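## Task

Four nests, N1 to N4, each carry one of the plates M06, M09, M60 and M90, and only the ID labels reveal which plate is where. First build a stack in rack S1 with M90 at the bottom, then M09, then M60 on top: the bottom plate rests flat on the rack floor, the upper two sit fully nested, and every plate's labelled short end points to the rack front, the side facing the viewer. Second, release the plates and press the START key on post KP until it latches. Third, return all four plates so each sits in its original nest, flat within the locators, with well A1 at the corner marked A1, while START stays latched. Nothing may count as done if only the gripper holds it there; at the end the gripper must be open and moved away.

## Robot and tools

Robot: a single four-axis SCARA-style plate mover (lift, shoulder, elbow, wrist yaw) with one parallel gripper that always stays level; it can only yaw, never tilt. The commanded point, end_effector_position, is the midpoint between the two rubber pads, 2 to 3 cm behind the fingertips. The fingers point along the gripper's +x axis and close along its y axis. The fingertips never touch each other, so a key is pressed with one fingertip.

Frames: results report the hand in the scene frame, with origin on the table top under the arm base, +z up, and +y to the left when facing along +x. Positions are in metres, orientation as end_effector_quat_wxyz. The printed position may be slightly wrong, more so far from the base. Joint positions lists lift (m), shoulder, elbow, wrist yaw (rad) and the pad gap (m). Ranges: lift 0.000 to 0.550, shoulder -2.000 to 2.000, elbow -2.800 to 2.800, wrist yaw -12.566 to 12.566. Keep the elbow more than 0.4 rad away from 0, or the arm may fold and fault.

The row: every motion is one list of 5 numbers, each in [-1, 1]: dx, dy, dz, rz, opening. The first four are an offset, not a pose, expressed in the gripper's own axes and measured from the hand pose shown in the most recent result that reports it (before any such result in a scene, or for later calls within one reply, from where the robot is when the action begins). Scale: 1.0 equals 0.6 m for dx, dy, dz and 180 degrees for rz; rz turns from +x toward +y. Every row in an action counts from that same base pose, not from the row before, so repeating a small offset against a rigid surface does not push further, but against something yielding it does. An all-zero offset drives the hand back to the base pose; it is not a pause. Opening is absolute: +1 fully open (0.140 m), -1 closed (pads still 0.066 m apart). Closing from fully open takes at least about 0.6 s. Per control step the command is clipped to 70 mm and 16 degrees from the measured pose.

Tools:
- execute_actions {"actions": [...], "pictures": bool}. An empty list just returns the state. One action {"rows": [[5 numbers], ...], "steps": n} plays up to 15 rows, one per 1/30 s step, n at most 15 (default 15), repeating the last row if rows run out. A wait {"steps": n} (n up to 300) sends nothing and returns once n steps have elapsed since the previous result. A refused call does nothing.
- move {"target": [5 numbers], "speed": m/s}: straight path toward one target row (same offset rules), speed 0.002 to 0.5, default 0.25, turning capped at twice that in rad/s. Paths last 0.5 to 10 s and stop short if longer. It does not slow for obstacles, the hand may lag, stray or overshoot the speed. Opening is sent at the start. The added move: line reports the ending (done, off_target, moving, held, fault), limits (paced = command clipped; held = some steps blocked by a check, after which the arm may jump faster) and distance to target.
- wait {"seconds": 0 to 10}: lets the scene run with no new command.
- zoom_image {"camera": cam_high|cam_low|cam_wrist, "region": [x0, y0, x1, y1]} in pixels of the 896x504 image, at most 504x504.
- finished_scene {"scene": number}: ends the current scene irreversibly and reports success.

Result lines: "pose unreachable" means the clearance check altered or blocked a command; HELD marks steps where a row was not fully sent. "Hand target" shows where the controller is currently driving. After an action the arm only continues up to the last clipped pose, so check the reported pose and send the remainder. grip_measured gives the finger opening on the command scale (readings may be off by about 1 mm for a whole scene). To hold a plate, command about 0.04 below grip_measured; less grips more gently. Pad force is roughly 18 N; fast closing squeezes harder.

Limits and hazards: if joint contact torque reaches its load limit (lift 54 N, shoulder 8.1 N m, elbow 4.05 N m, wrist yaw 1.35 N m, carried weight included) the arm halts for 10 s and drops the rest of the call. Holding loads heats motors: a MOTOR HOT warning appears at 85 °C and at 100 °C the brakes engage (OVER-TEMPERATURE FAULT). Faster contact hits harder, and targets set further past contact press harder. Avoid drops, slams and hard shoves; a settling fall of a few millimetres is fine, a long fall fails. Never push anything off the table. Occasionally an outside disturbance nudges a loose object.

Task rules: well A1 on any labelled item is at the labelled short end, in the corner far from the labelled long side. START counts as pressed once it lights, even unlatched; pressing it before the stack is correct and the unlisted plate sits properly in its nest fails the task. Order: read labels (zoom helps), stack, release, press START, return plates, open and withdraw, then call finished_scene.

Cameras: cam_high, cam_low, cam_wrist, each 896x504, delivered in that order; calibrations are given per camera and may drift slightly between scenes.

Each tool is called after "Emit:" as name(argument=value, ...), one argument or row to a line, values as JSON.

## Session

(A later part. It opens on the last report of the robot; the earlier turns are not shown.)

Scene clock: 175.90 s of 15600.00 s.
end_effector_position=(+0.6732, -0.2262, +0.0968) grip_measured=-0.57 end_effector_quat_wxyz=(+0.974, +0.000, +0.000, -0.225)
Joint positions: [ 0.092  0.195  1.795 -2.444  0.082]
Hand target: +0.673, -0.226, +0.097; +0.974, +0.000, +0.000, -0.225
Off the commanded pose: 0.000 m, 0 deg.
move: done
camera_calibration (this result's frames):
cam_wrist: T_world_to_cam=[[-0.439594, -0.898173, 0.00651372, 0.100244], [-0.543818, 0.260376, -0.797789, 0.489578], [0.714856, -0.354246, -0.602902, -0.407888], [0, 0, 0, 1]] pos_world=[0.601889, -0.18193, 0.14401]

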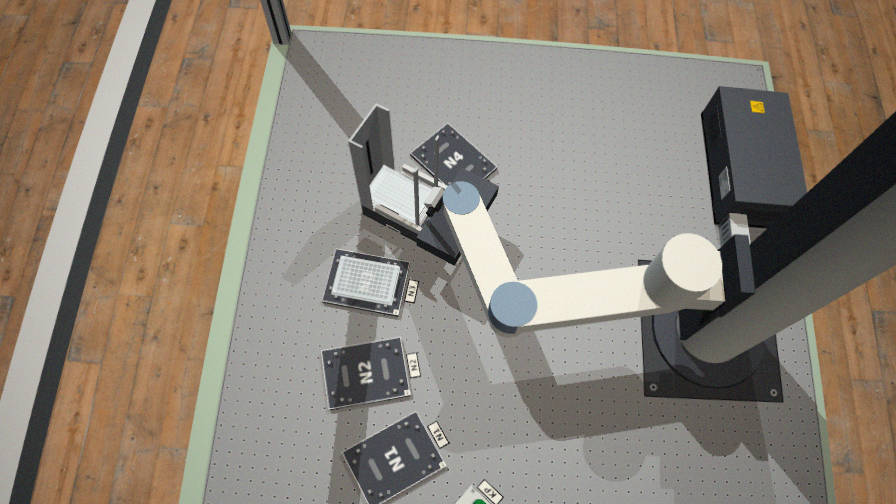

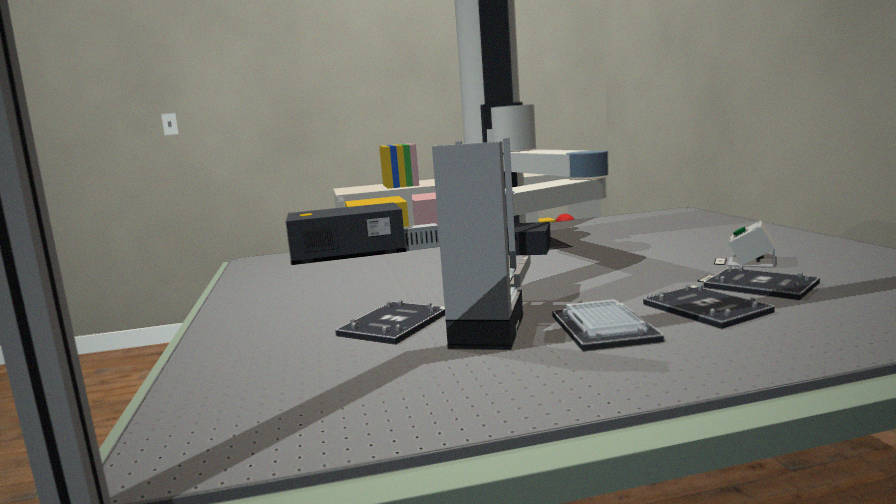

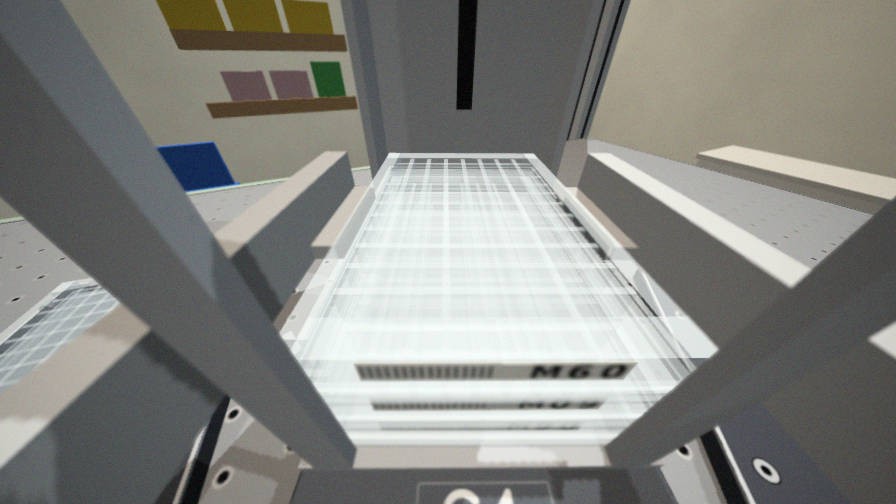

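Emit:
move(
  target=[0,0,0,0,0.1],
)

Emit:
move(
  target=[-0.25,0,0,0,0.1],
  speed=0.15,
)

Emit:
move(
  target=[-0.388,0.6085,0.06,0.478,-1],
)

Scene clock: 180.80 s of 15600.00 s.
end_effector_position=(+0.6732, -0.2262, +0.0968) grip_measured=+0.10 end_effector_quat_wxyz=(+0.974, +0.000, +0.000, -0.225)
Joint positions: [ 0.092  0.195  1.795 -2.445  0.107]
Hand target: +0.673, -0.226, +0.097; +0.974, +0.000, +0.000, -0.225
Off the commanded pose: 0.000 m, 0 deg.
After step 90, 1.40 s passed at rest.
move: done
camera_calibration (this result's frames):
cam_wrist: T_world_to_cam=[[-0.439607, -0.898166, 0.00651372, 0.100252], [-0.543814, 0.260384, -0.797789, 0.489577], [0.714851, -0.354256, -0.602902, -0.407887], [0, 0, 0, 1]] pos_world=[0.601889, -0.181931, 0.14401]

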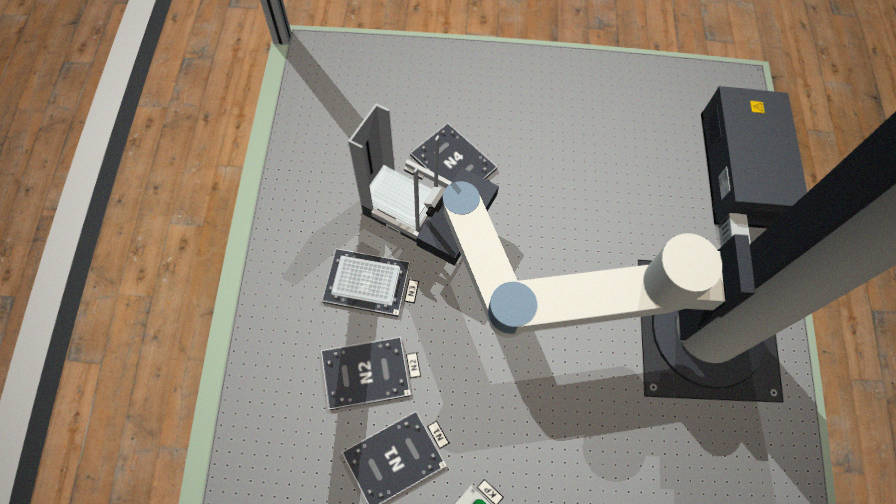

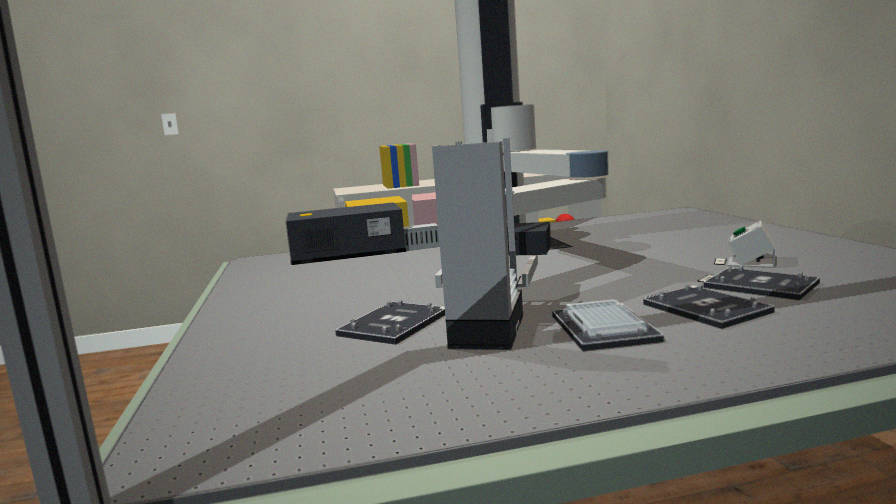

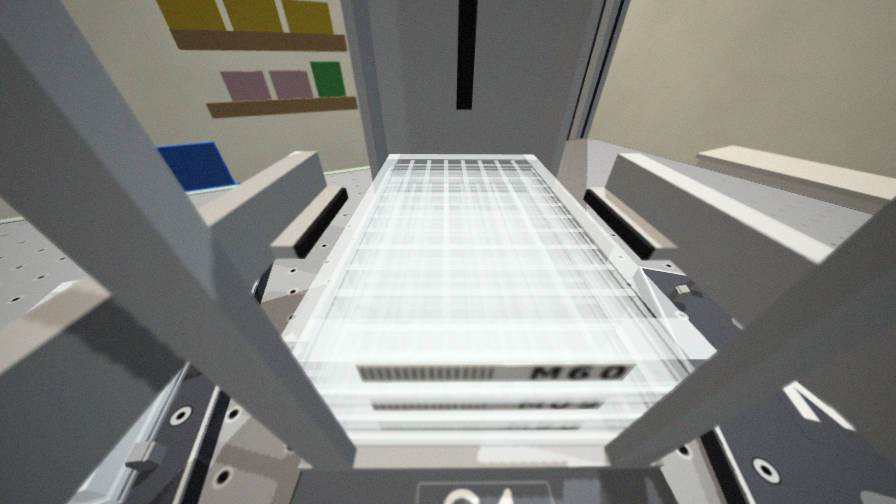

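Scene clock: 182.13 s of 15600.00 s.
end_effector_position=(+0.5384, -0.1605, +0.0968) grip_measured=+0.10 end_effector_quat_wxyz=(+0.974, +0.000, +0.000, -0.225)
Joint positions: [ 0.092  0.528  1.025 -2.007  0.107]
Hand target: +0.538, -0.160, +0.097; +0.974, +0.000, +0.000, -0.225
Off the commanded pose: 0.000 m, 0 deg.
move: done
camera_calibration (this result's frames):
cam_wrist: T_world_to_cam=[[-0.439801, -0.898072, 0.00651372, 0.100152], [-0.543758, 0.260501, -0.797789, 0.399113], [0.714775, -0.35441, -0.602902, -0.288189], [0, 0, 0, 1]] pos_world=[0.467058, -0.116163, 0.144006]

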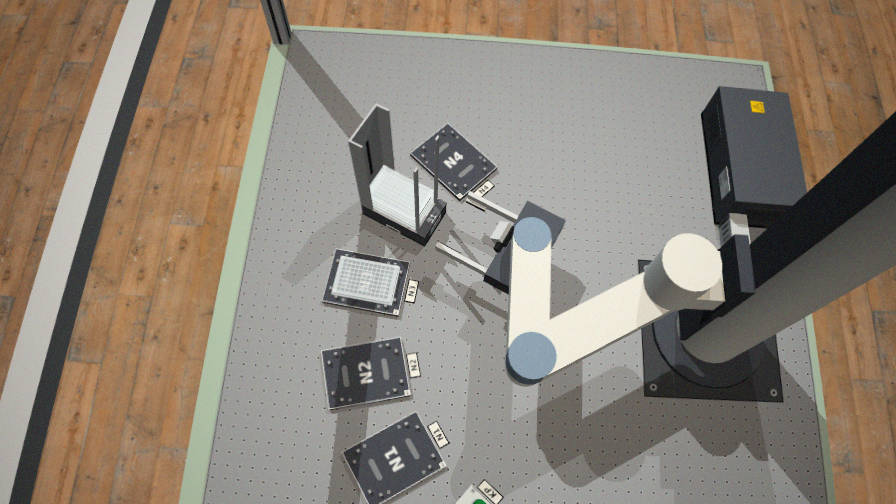

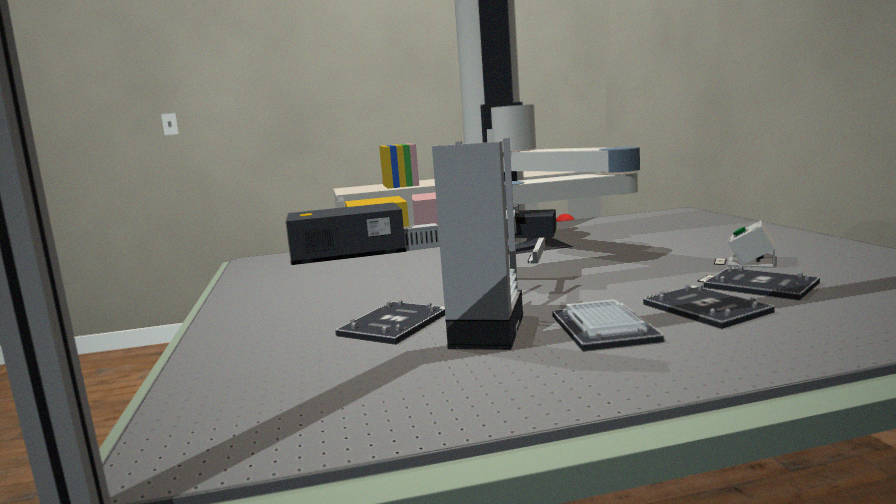

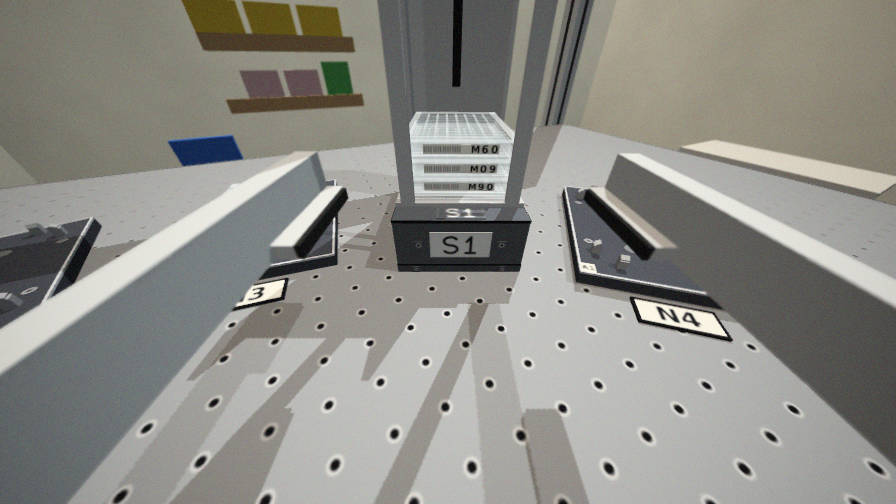

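Scene clock: 185.50 s of 15600.00 s.
end_effector_position=(+0.4893, +0.2699, +0.1328) grip_measured=-1.00 end_effector_quat_wxyz=(+0.866, +0.000, +0.000, +0.500)
Joint positions: [ 0.128  1.422  1.156 -1.53   0.066]
Hand target: +0.489, +0.270, +0.133; +0.866, +0.000, +0.000, +0.500
Off the commanded pose: 0.000 m, 0 deg.
move: done
camera_calibration (this result's frames):
cam_wrist: T_world_to_cam=[[0.865818, -0.500317, 0.00651372, -0.281373], [-0.297155, -0.524626, -0.797789, 0.380261], [0.402564, 0.688804, -0.602902, -0.207701], [0, 0, 0, 1]] pos_world=[0.440227, 0.201785, 0.179977]

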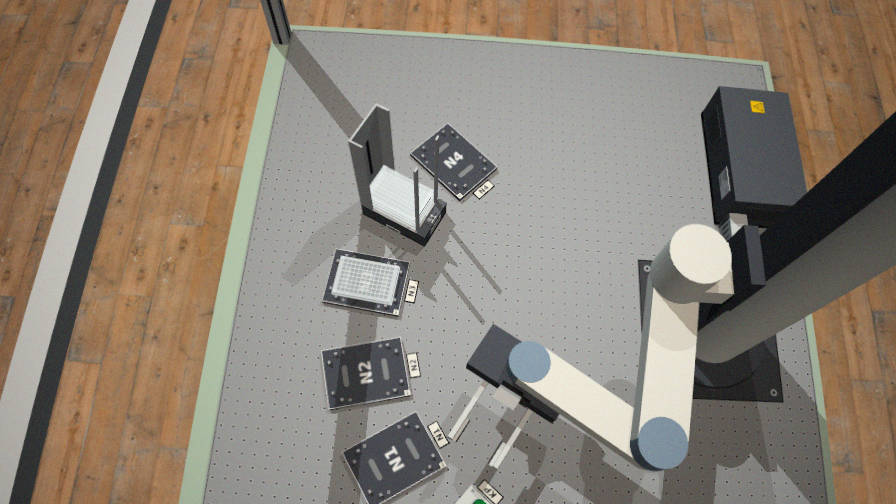

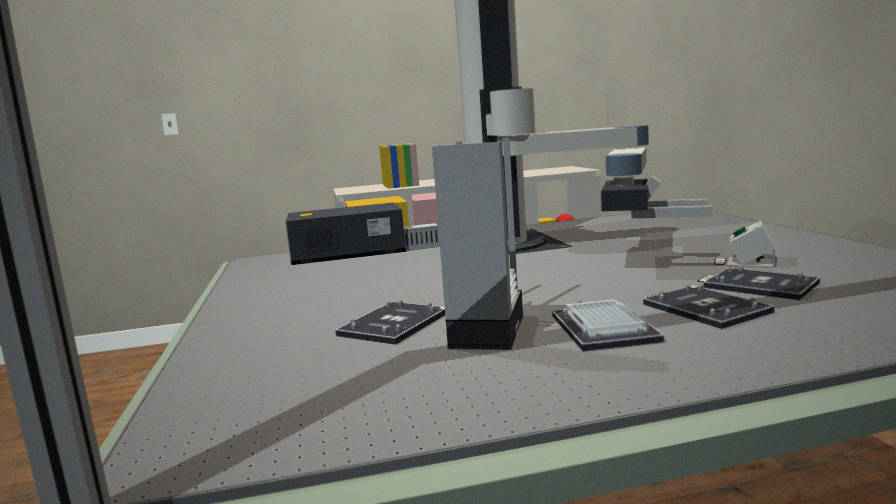

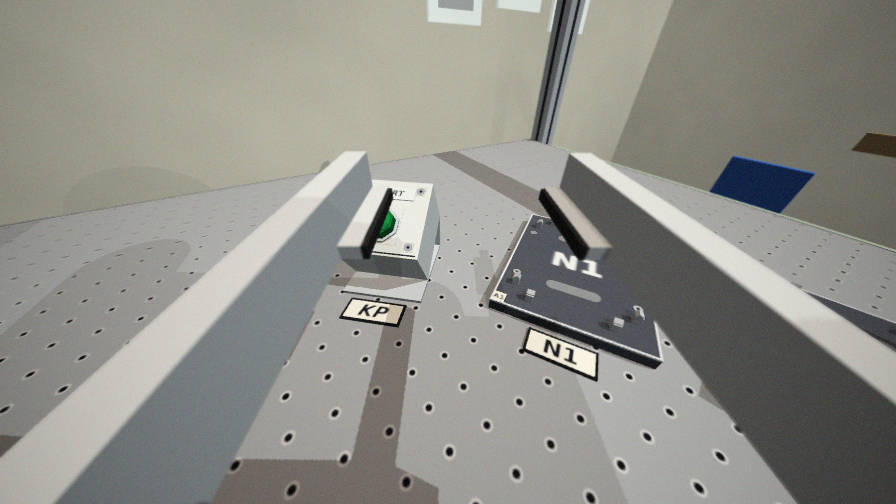

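Emit:
move(
  target=[0,0.08,0,0,-1],
)

Emit:
move(
  target=[0.1,0,0,0,-1],
)

Scene clock: 188.93 s of 15600.00 s.
end_effector_position=(+0.4476, +0.2940, +0.1328) grip_measured=-1.00 end_effector_quat_wxyz=(+0.866, +0.000, +0.000, +0.501)
Joint positions: [ 0.128  1.614  1.065 -1.631  0.066]
Hand target: +0.448, +0.294, +0.133; +0.866, +0.000, +0.000, +0.500
Off the commanded pose: 0.000 m, 0 deg.
move: done
camera_calibration (this result's frames):
cam_wrist: T_world_to_cam=[[0.866089, -0.499847, 0.00651372, -0.233496], [-0.296871, -0.524787, -0.797789, 0.380422], [0.402191, 0.689022, -0.602902, -0.207396], [0, 0, 0, 1]] pos_world=[0.398577, 0.225829, 0.179977]

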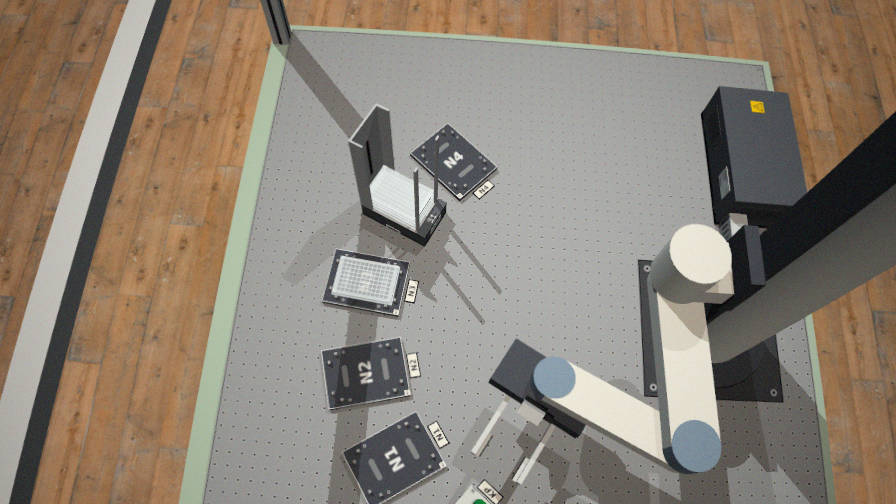

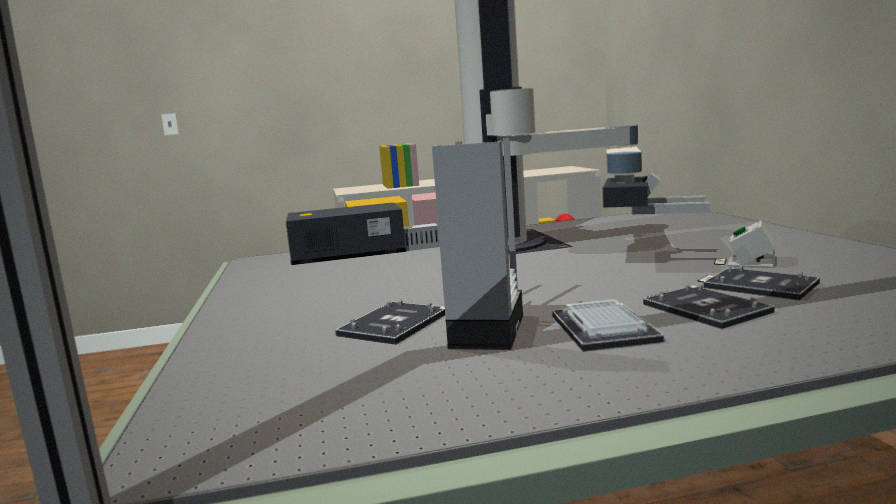

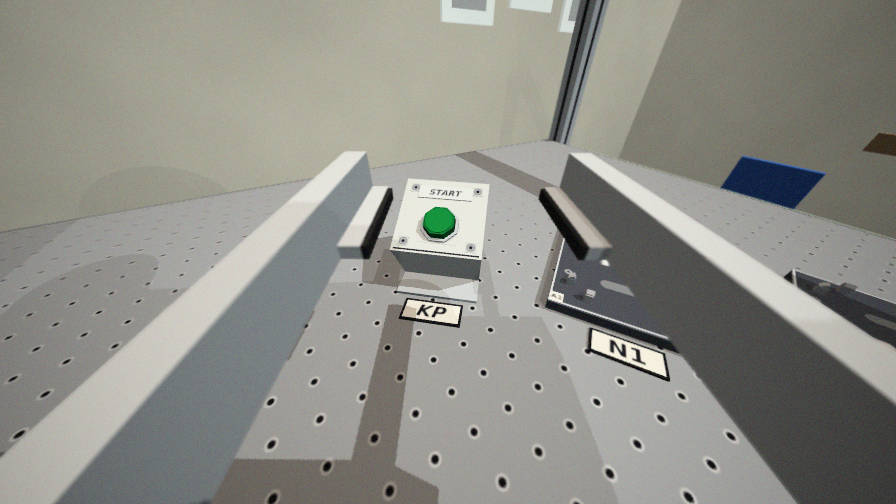

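Scene clock: 189.67 s of 15600.00 s.
end_effector_position=(+0.4775, +0.3461, +0.1328) grip_measured=-1.00 end_effector_quat_wxyz=(+0.866, +0.000, +0.000, +0.501)
Joint positions: [ 0.128  1.574  1.335 -1.86   0.066]
Hand target: +0.478, +0.346, +0.133; +0.866, +0.000, +0.000, +0.501
Off the commanded pose: 0.000 m, 0 deg.
move: done
camera_calibration (this result's frames):
cam_wrist: T_world_to_cam=[[0.866321, -0.499445, 0.00651372, -0.233545], [-0.296627, -0.524925, -0.797789, 0.416556], [0.40187, 0.689209, -0.602902, -0.255206], [0, 0, 0, 1]] pos_world=[0.428447, 0.277908, 0.17998]

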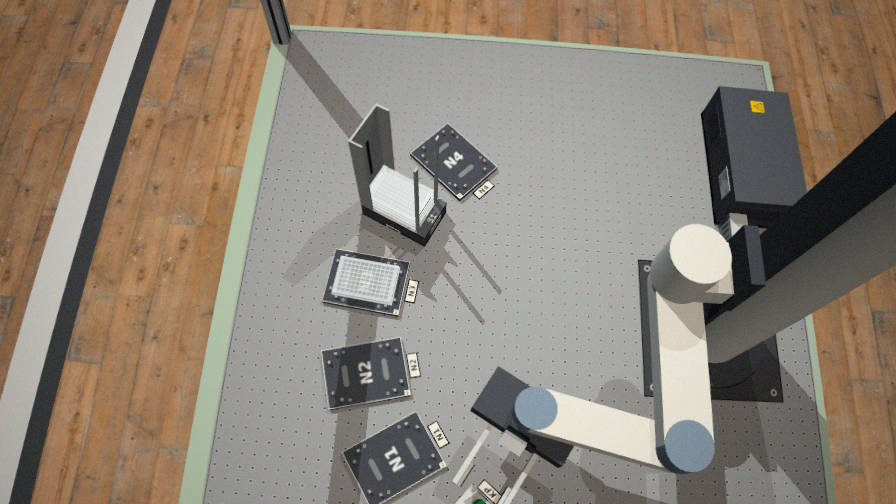

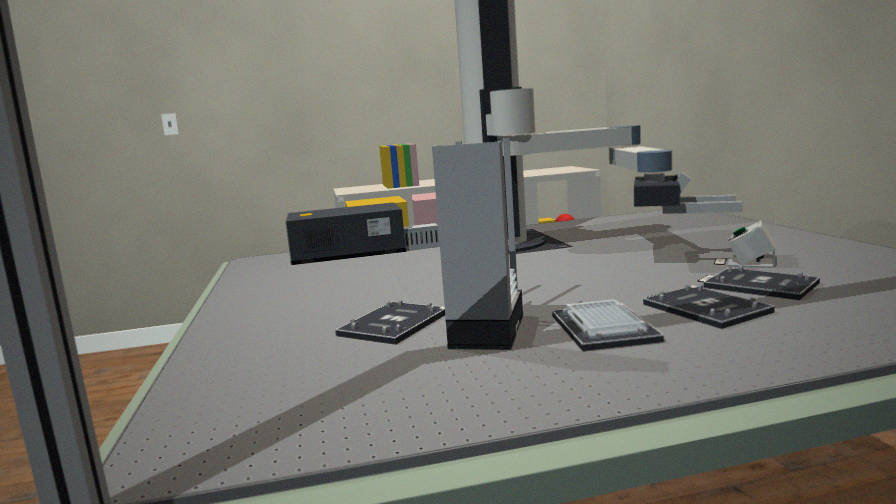

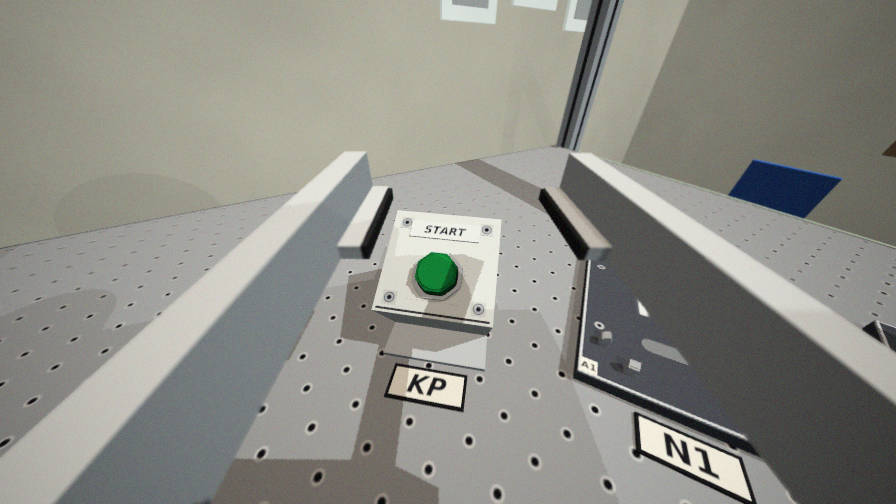

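Emit:
move(
  target=[0.003,-0.045,-0.068,0,-1],
  speed=0.05,
)

Emit:
move(
  target=[0,0,-0.018,0,-1],
  speed=0.005,
)

Scene clock: 194.33 s of 15600.00 s.
end_effector_position=(+0.5018, +0.3341, +0.0919) grip_measured=-1.00 end_effector_quat_wxyz=(+0.866, +0.000, +0.000, +0.501)
Joint positions: [ 0.087  1.477  1.386 -1.815  0.066]
Hand target: +0.502, +0.334, +0.092; +0.866, +0.000, +0.000, +0.501
Off the commanded pose: 0.000 m, 0 deg.
After step 90, 0.43 s passed at rest.
move: done
camera_calibration (this result's frames):
cam_wrist: T_world_to_cam=[[0.866085, -0.499854, 0.00651372, -0.260141], [-0.296875, -0.524784, -0.797789, 0.384974], [0.402196, 0.689019, -0.602902, -0.281478], [0, 0, 0, 1]] pos_world=[0.452803, 0.26594, 0.139119]

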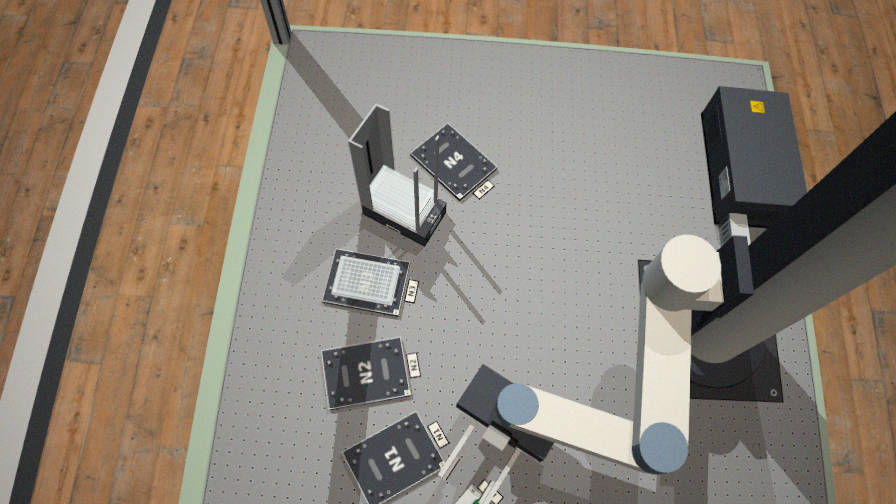

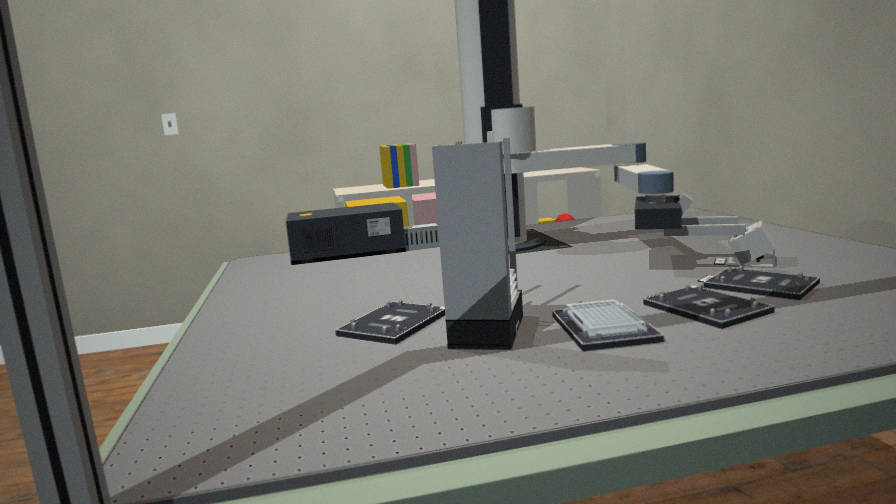

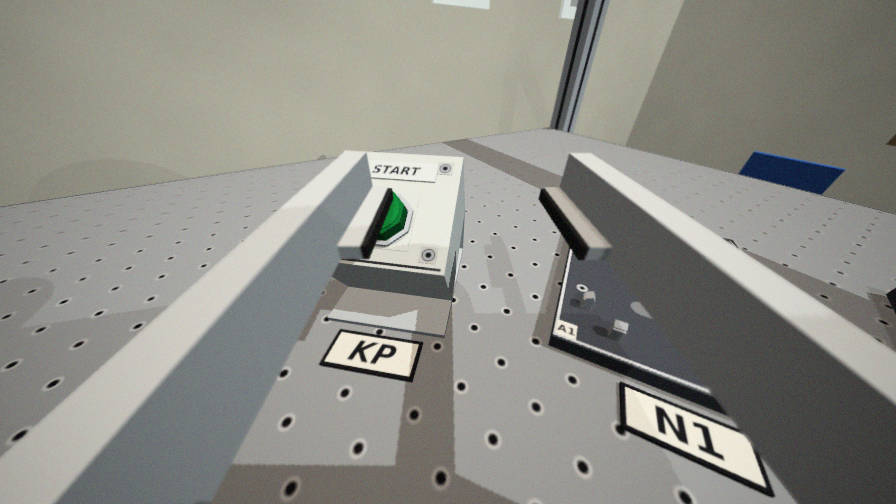

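Scene clock: 196.70 s of 15600.00 s.
end_effector_position=(+0.5018, +0.3341, +0.0814) grip_measured=-1.00 end_effector_quat_wxyz=(+0.866, +0.000, +0.000, +0.501)
Joint positions: [ 0.076  1.477  1.386 -1.815  0.066]
Hand target: +0.502, +0.334, +0.081; +0.866, +0.000, +0.000, +0.501
Off the commanded pose: 0.000 m, 0 deg.
move: done
camera_calibration (this result's frames):
cam_wrist: T_world_to_cam=[[0.866082, -0.49986, 0.00651372, -0.260074], [-0.296879, -0.524782, -0.797789, 0.376565], [0.402201, 0.689016, -0.602902, -0.287824], [0, 0, 0, 1]] pos_world=[0.452803, 0.26593, 0.128584]

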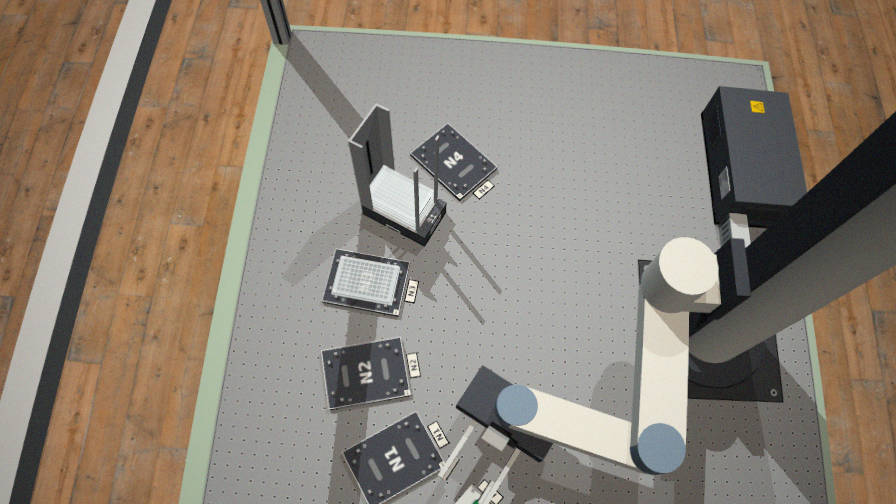

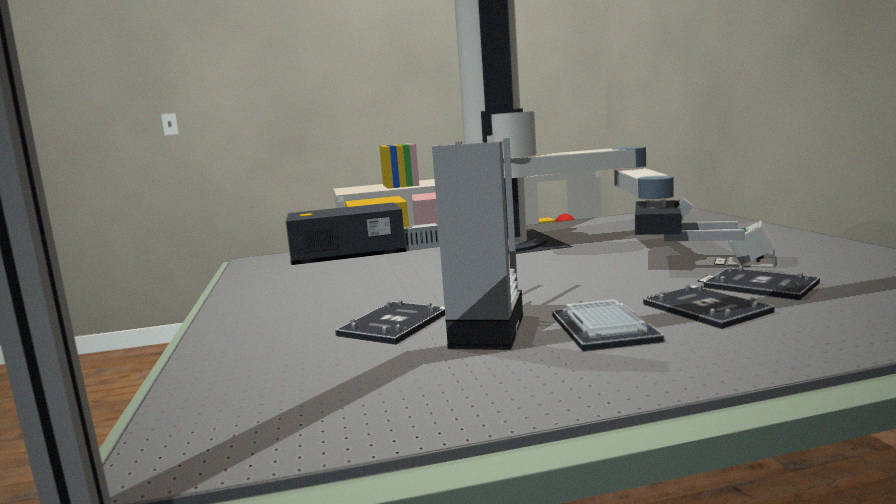

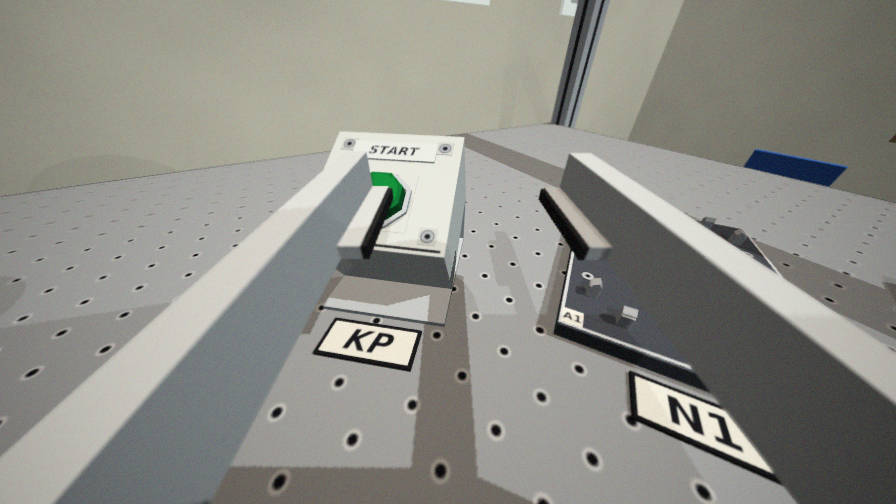

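Slightly pressed; deeper.

Emit:
move(
  target=[0.003,0,-0.006,0,-1],
  speed=0.004,
)

Emit:
move(
  target=[-0.05,0.04,0.04,0,-1],
  speed=0.05,
)

Scene clock: 200.40 s of 15600.00 s.
end_effector_position=(+0.5029, +0.3354, +0.0781) grip_measured=-1.00 end_effector_quat_wxyz=(+0.866, +0.000, +0.000, +0.500)
Joint positions: [ 0.073  1.475  1.394 -1.822  0.066]
Hand target: +0.503, +0.336, +0.078; +0.866, +0.000, +0.000, +0.501
Off the commanded pose: 0.000 m, 0 deg.
move: done
camera_calibration (this result's frames):
cam_wrist: T_world_to_cam=[[0.865433, -0.500982, 0.00651372, -0.259597], [-0.297558, -0.524397, -0.797789, 0.375221], [0.403093, 0.688495, -0.602902, -0.291399], [0, 0, 0, 1]] pos_world=[0.453775, 0.267338, 0.125353]

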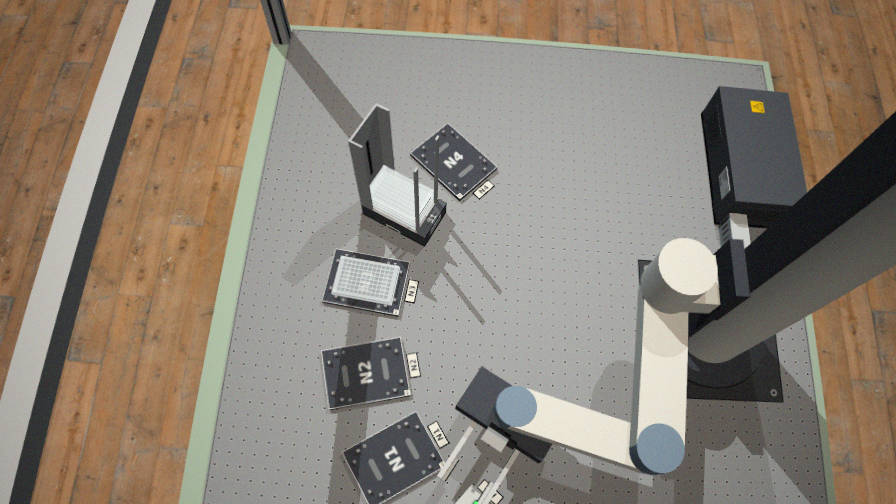

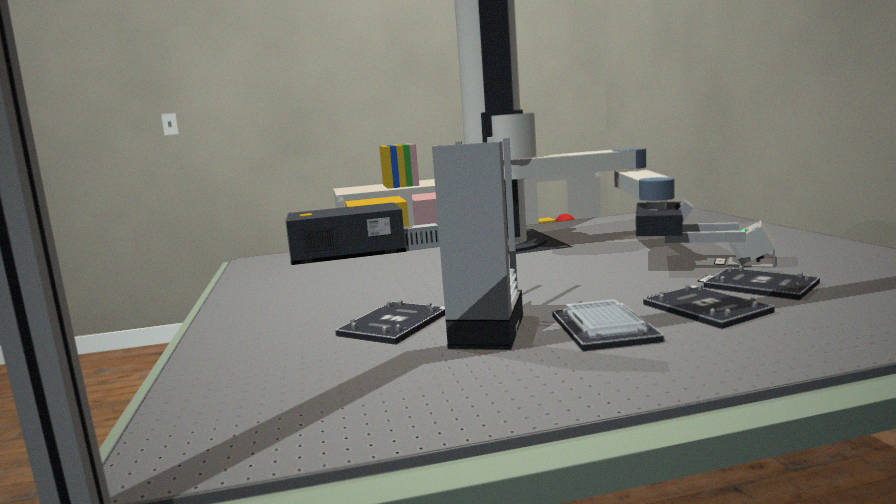

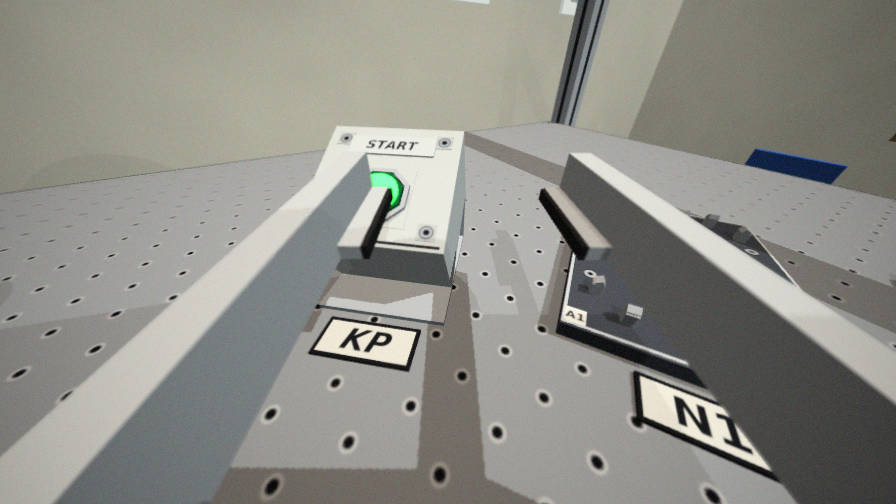

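Scene clock: 201.57 s of 15600.00 s.
end_effector_position=(+0.4671, +0.3214, +0.1022) grip_measured=-1.00 end_effector_quat_wxyz=(+0.866, +0.000, +0.000, +0.500)
Joint positions: [ 0.097  1.586  1.217 -1.756  0.066]
Hand target: +0.467, +0.321, +0.102; +0.866, +0.000, +0.000, +0.500
Off the commanded pose: 0.000 m, 0 deg.
move: done
camera_calibration (this result's frames):
cam_wrist: T_world_to_cam=[[0.865354, -0.501119, 0.00651372, -0.235714], [-0.297642, -0.52435, -0.797789, 0.376453], [0.403203, 0.688431, -0.602902, -0.252862], [0, 0, 0, 1]] pos_world=[0.417979, 0.25335, 0.149414]

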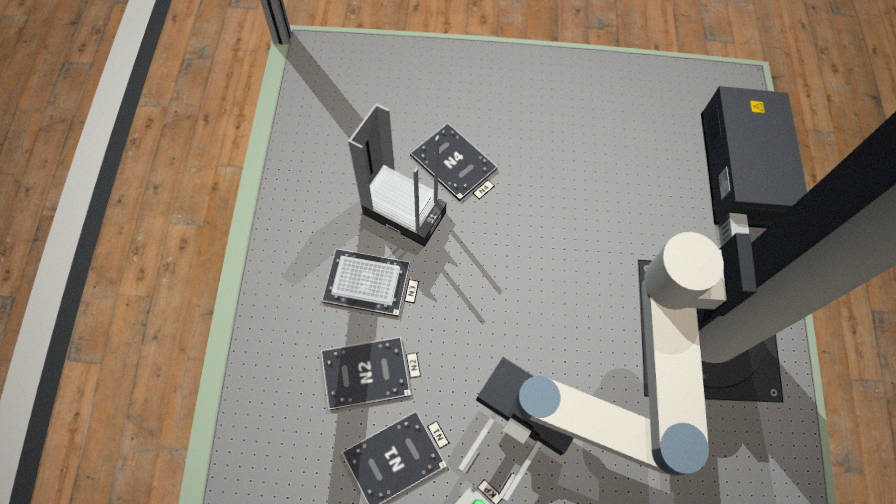

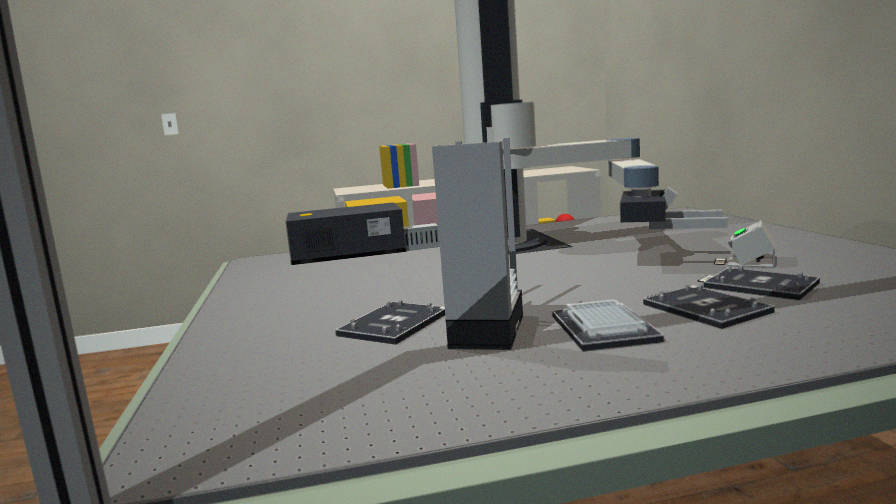

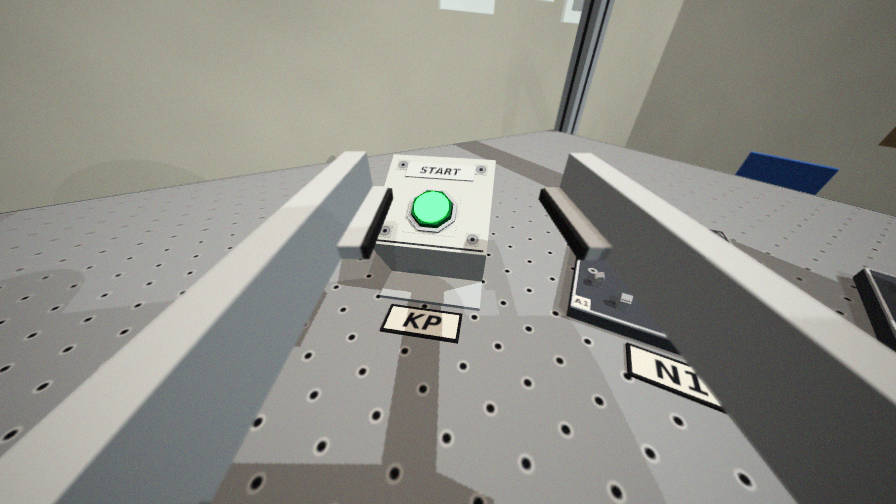

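Emit:
move(
  target=[-0.6355,-0.5053,-0.0103,-0.4778,0.1],
)

Scene clock: 207.97 s of 15600.00 s.
end_effector_position=(+0.5390, -0.1605, +0.0961) grip_measured=+0.10 end_effector_quat_wxyz=(+0.974, +0.000, +0.000, -0.225)
Joint positions: [ 0.091  0.527  1.028 -2.009  0.107]
Hand target: +0.539, -0.160, +0.096; +0.974, +0.000, +0.000, -0.225
Off the commanded pose: 0.000 m, 0 deg.
After step 90, 0.03 s passed at rest.
move: done
camera_calibration (this result's frames):
cam_wrist: T_world_to_cam=[[-0.439607, -0.898166, 0.00651372, 0.10028], [-0.543814, 0.260384, -0.797789, 0.398879], [0.714851, -0.354256, -0.602902, -0.289065], [0, 0, 0, 1]] pos_world=[0.467638, -0.116196, 0.14329]

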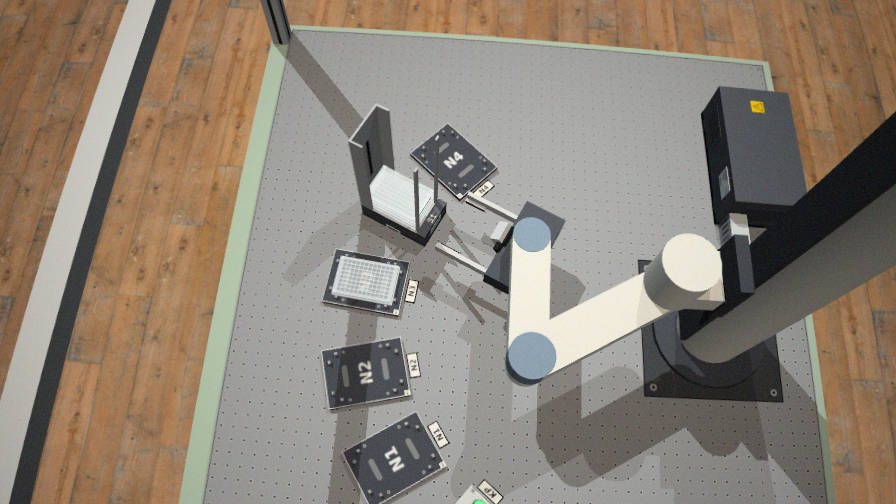

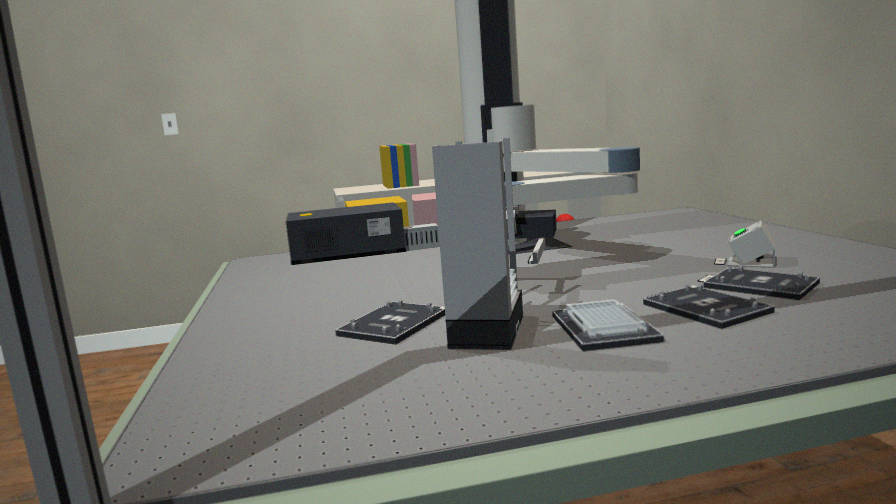

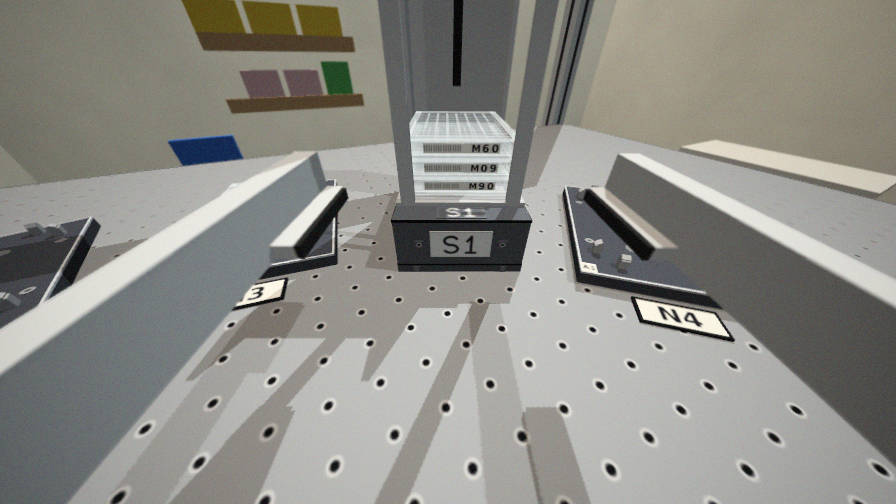

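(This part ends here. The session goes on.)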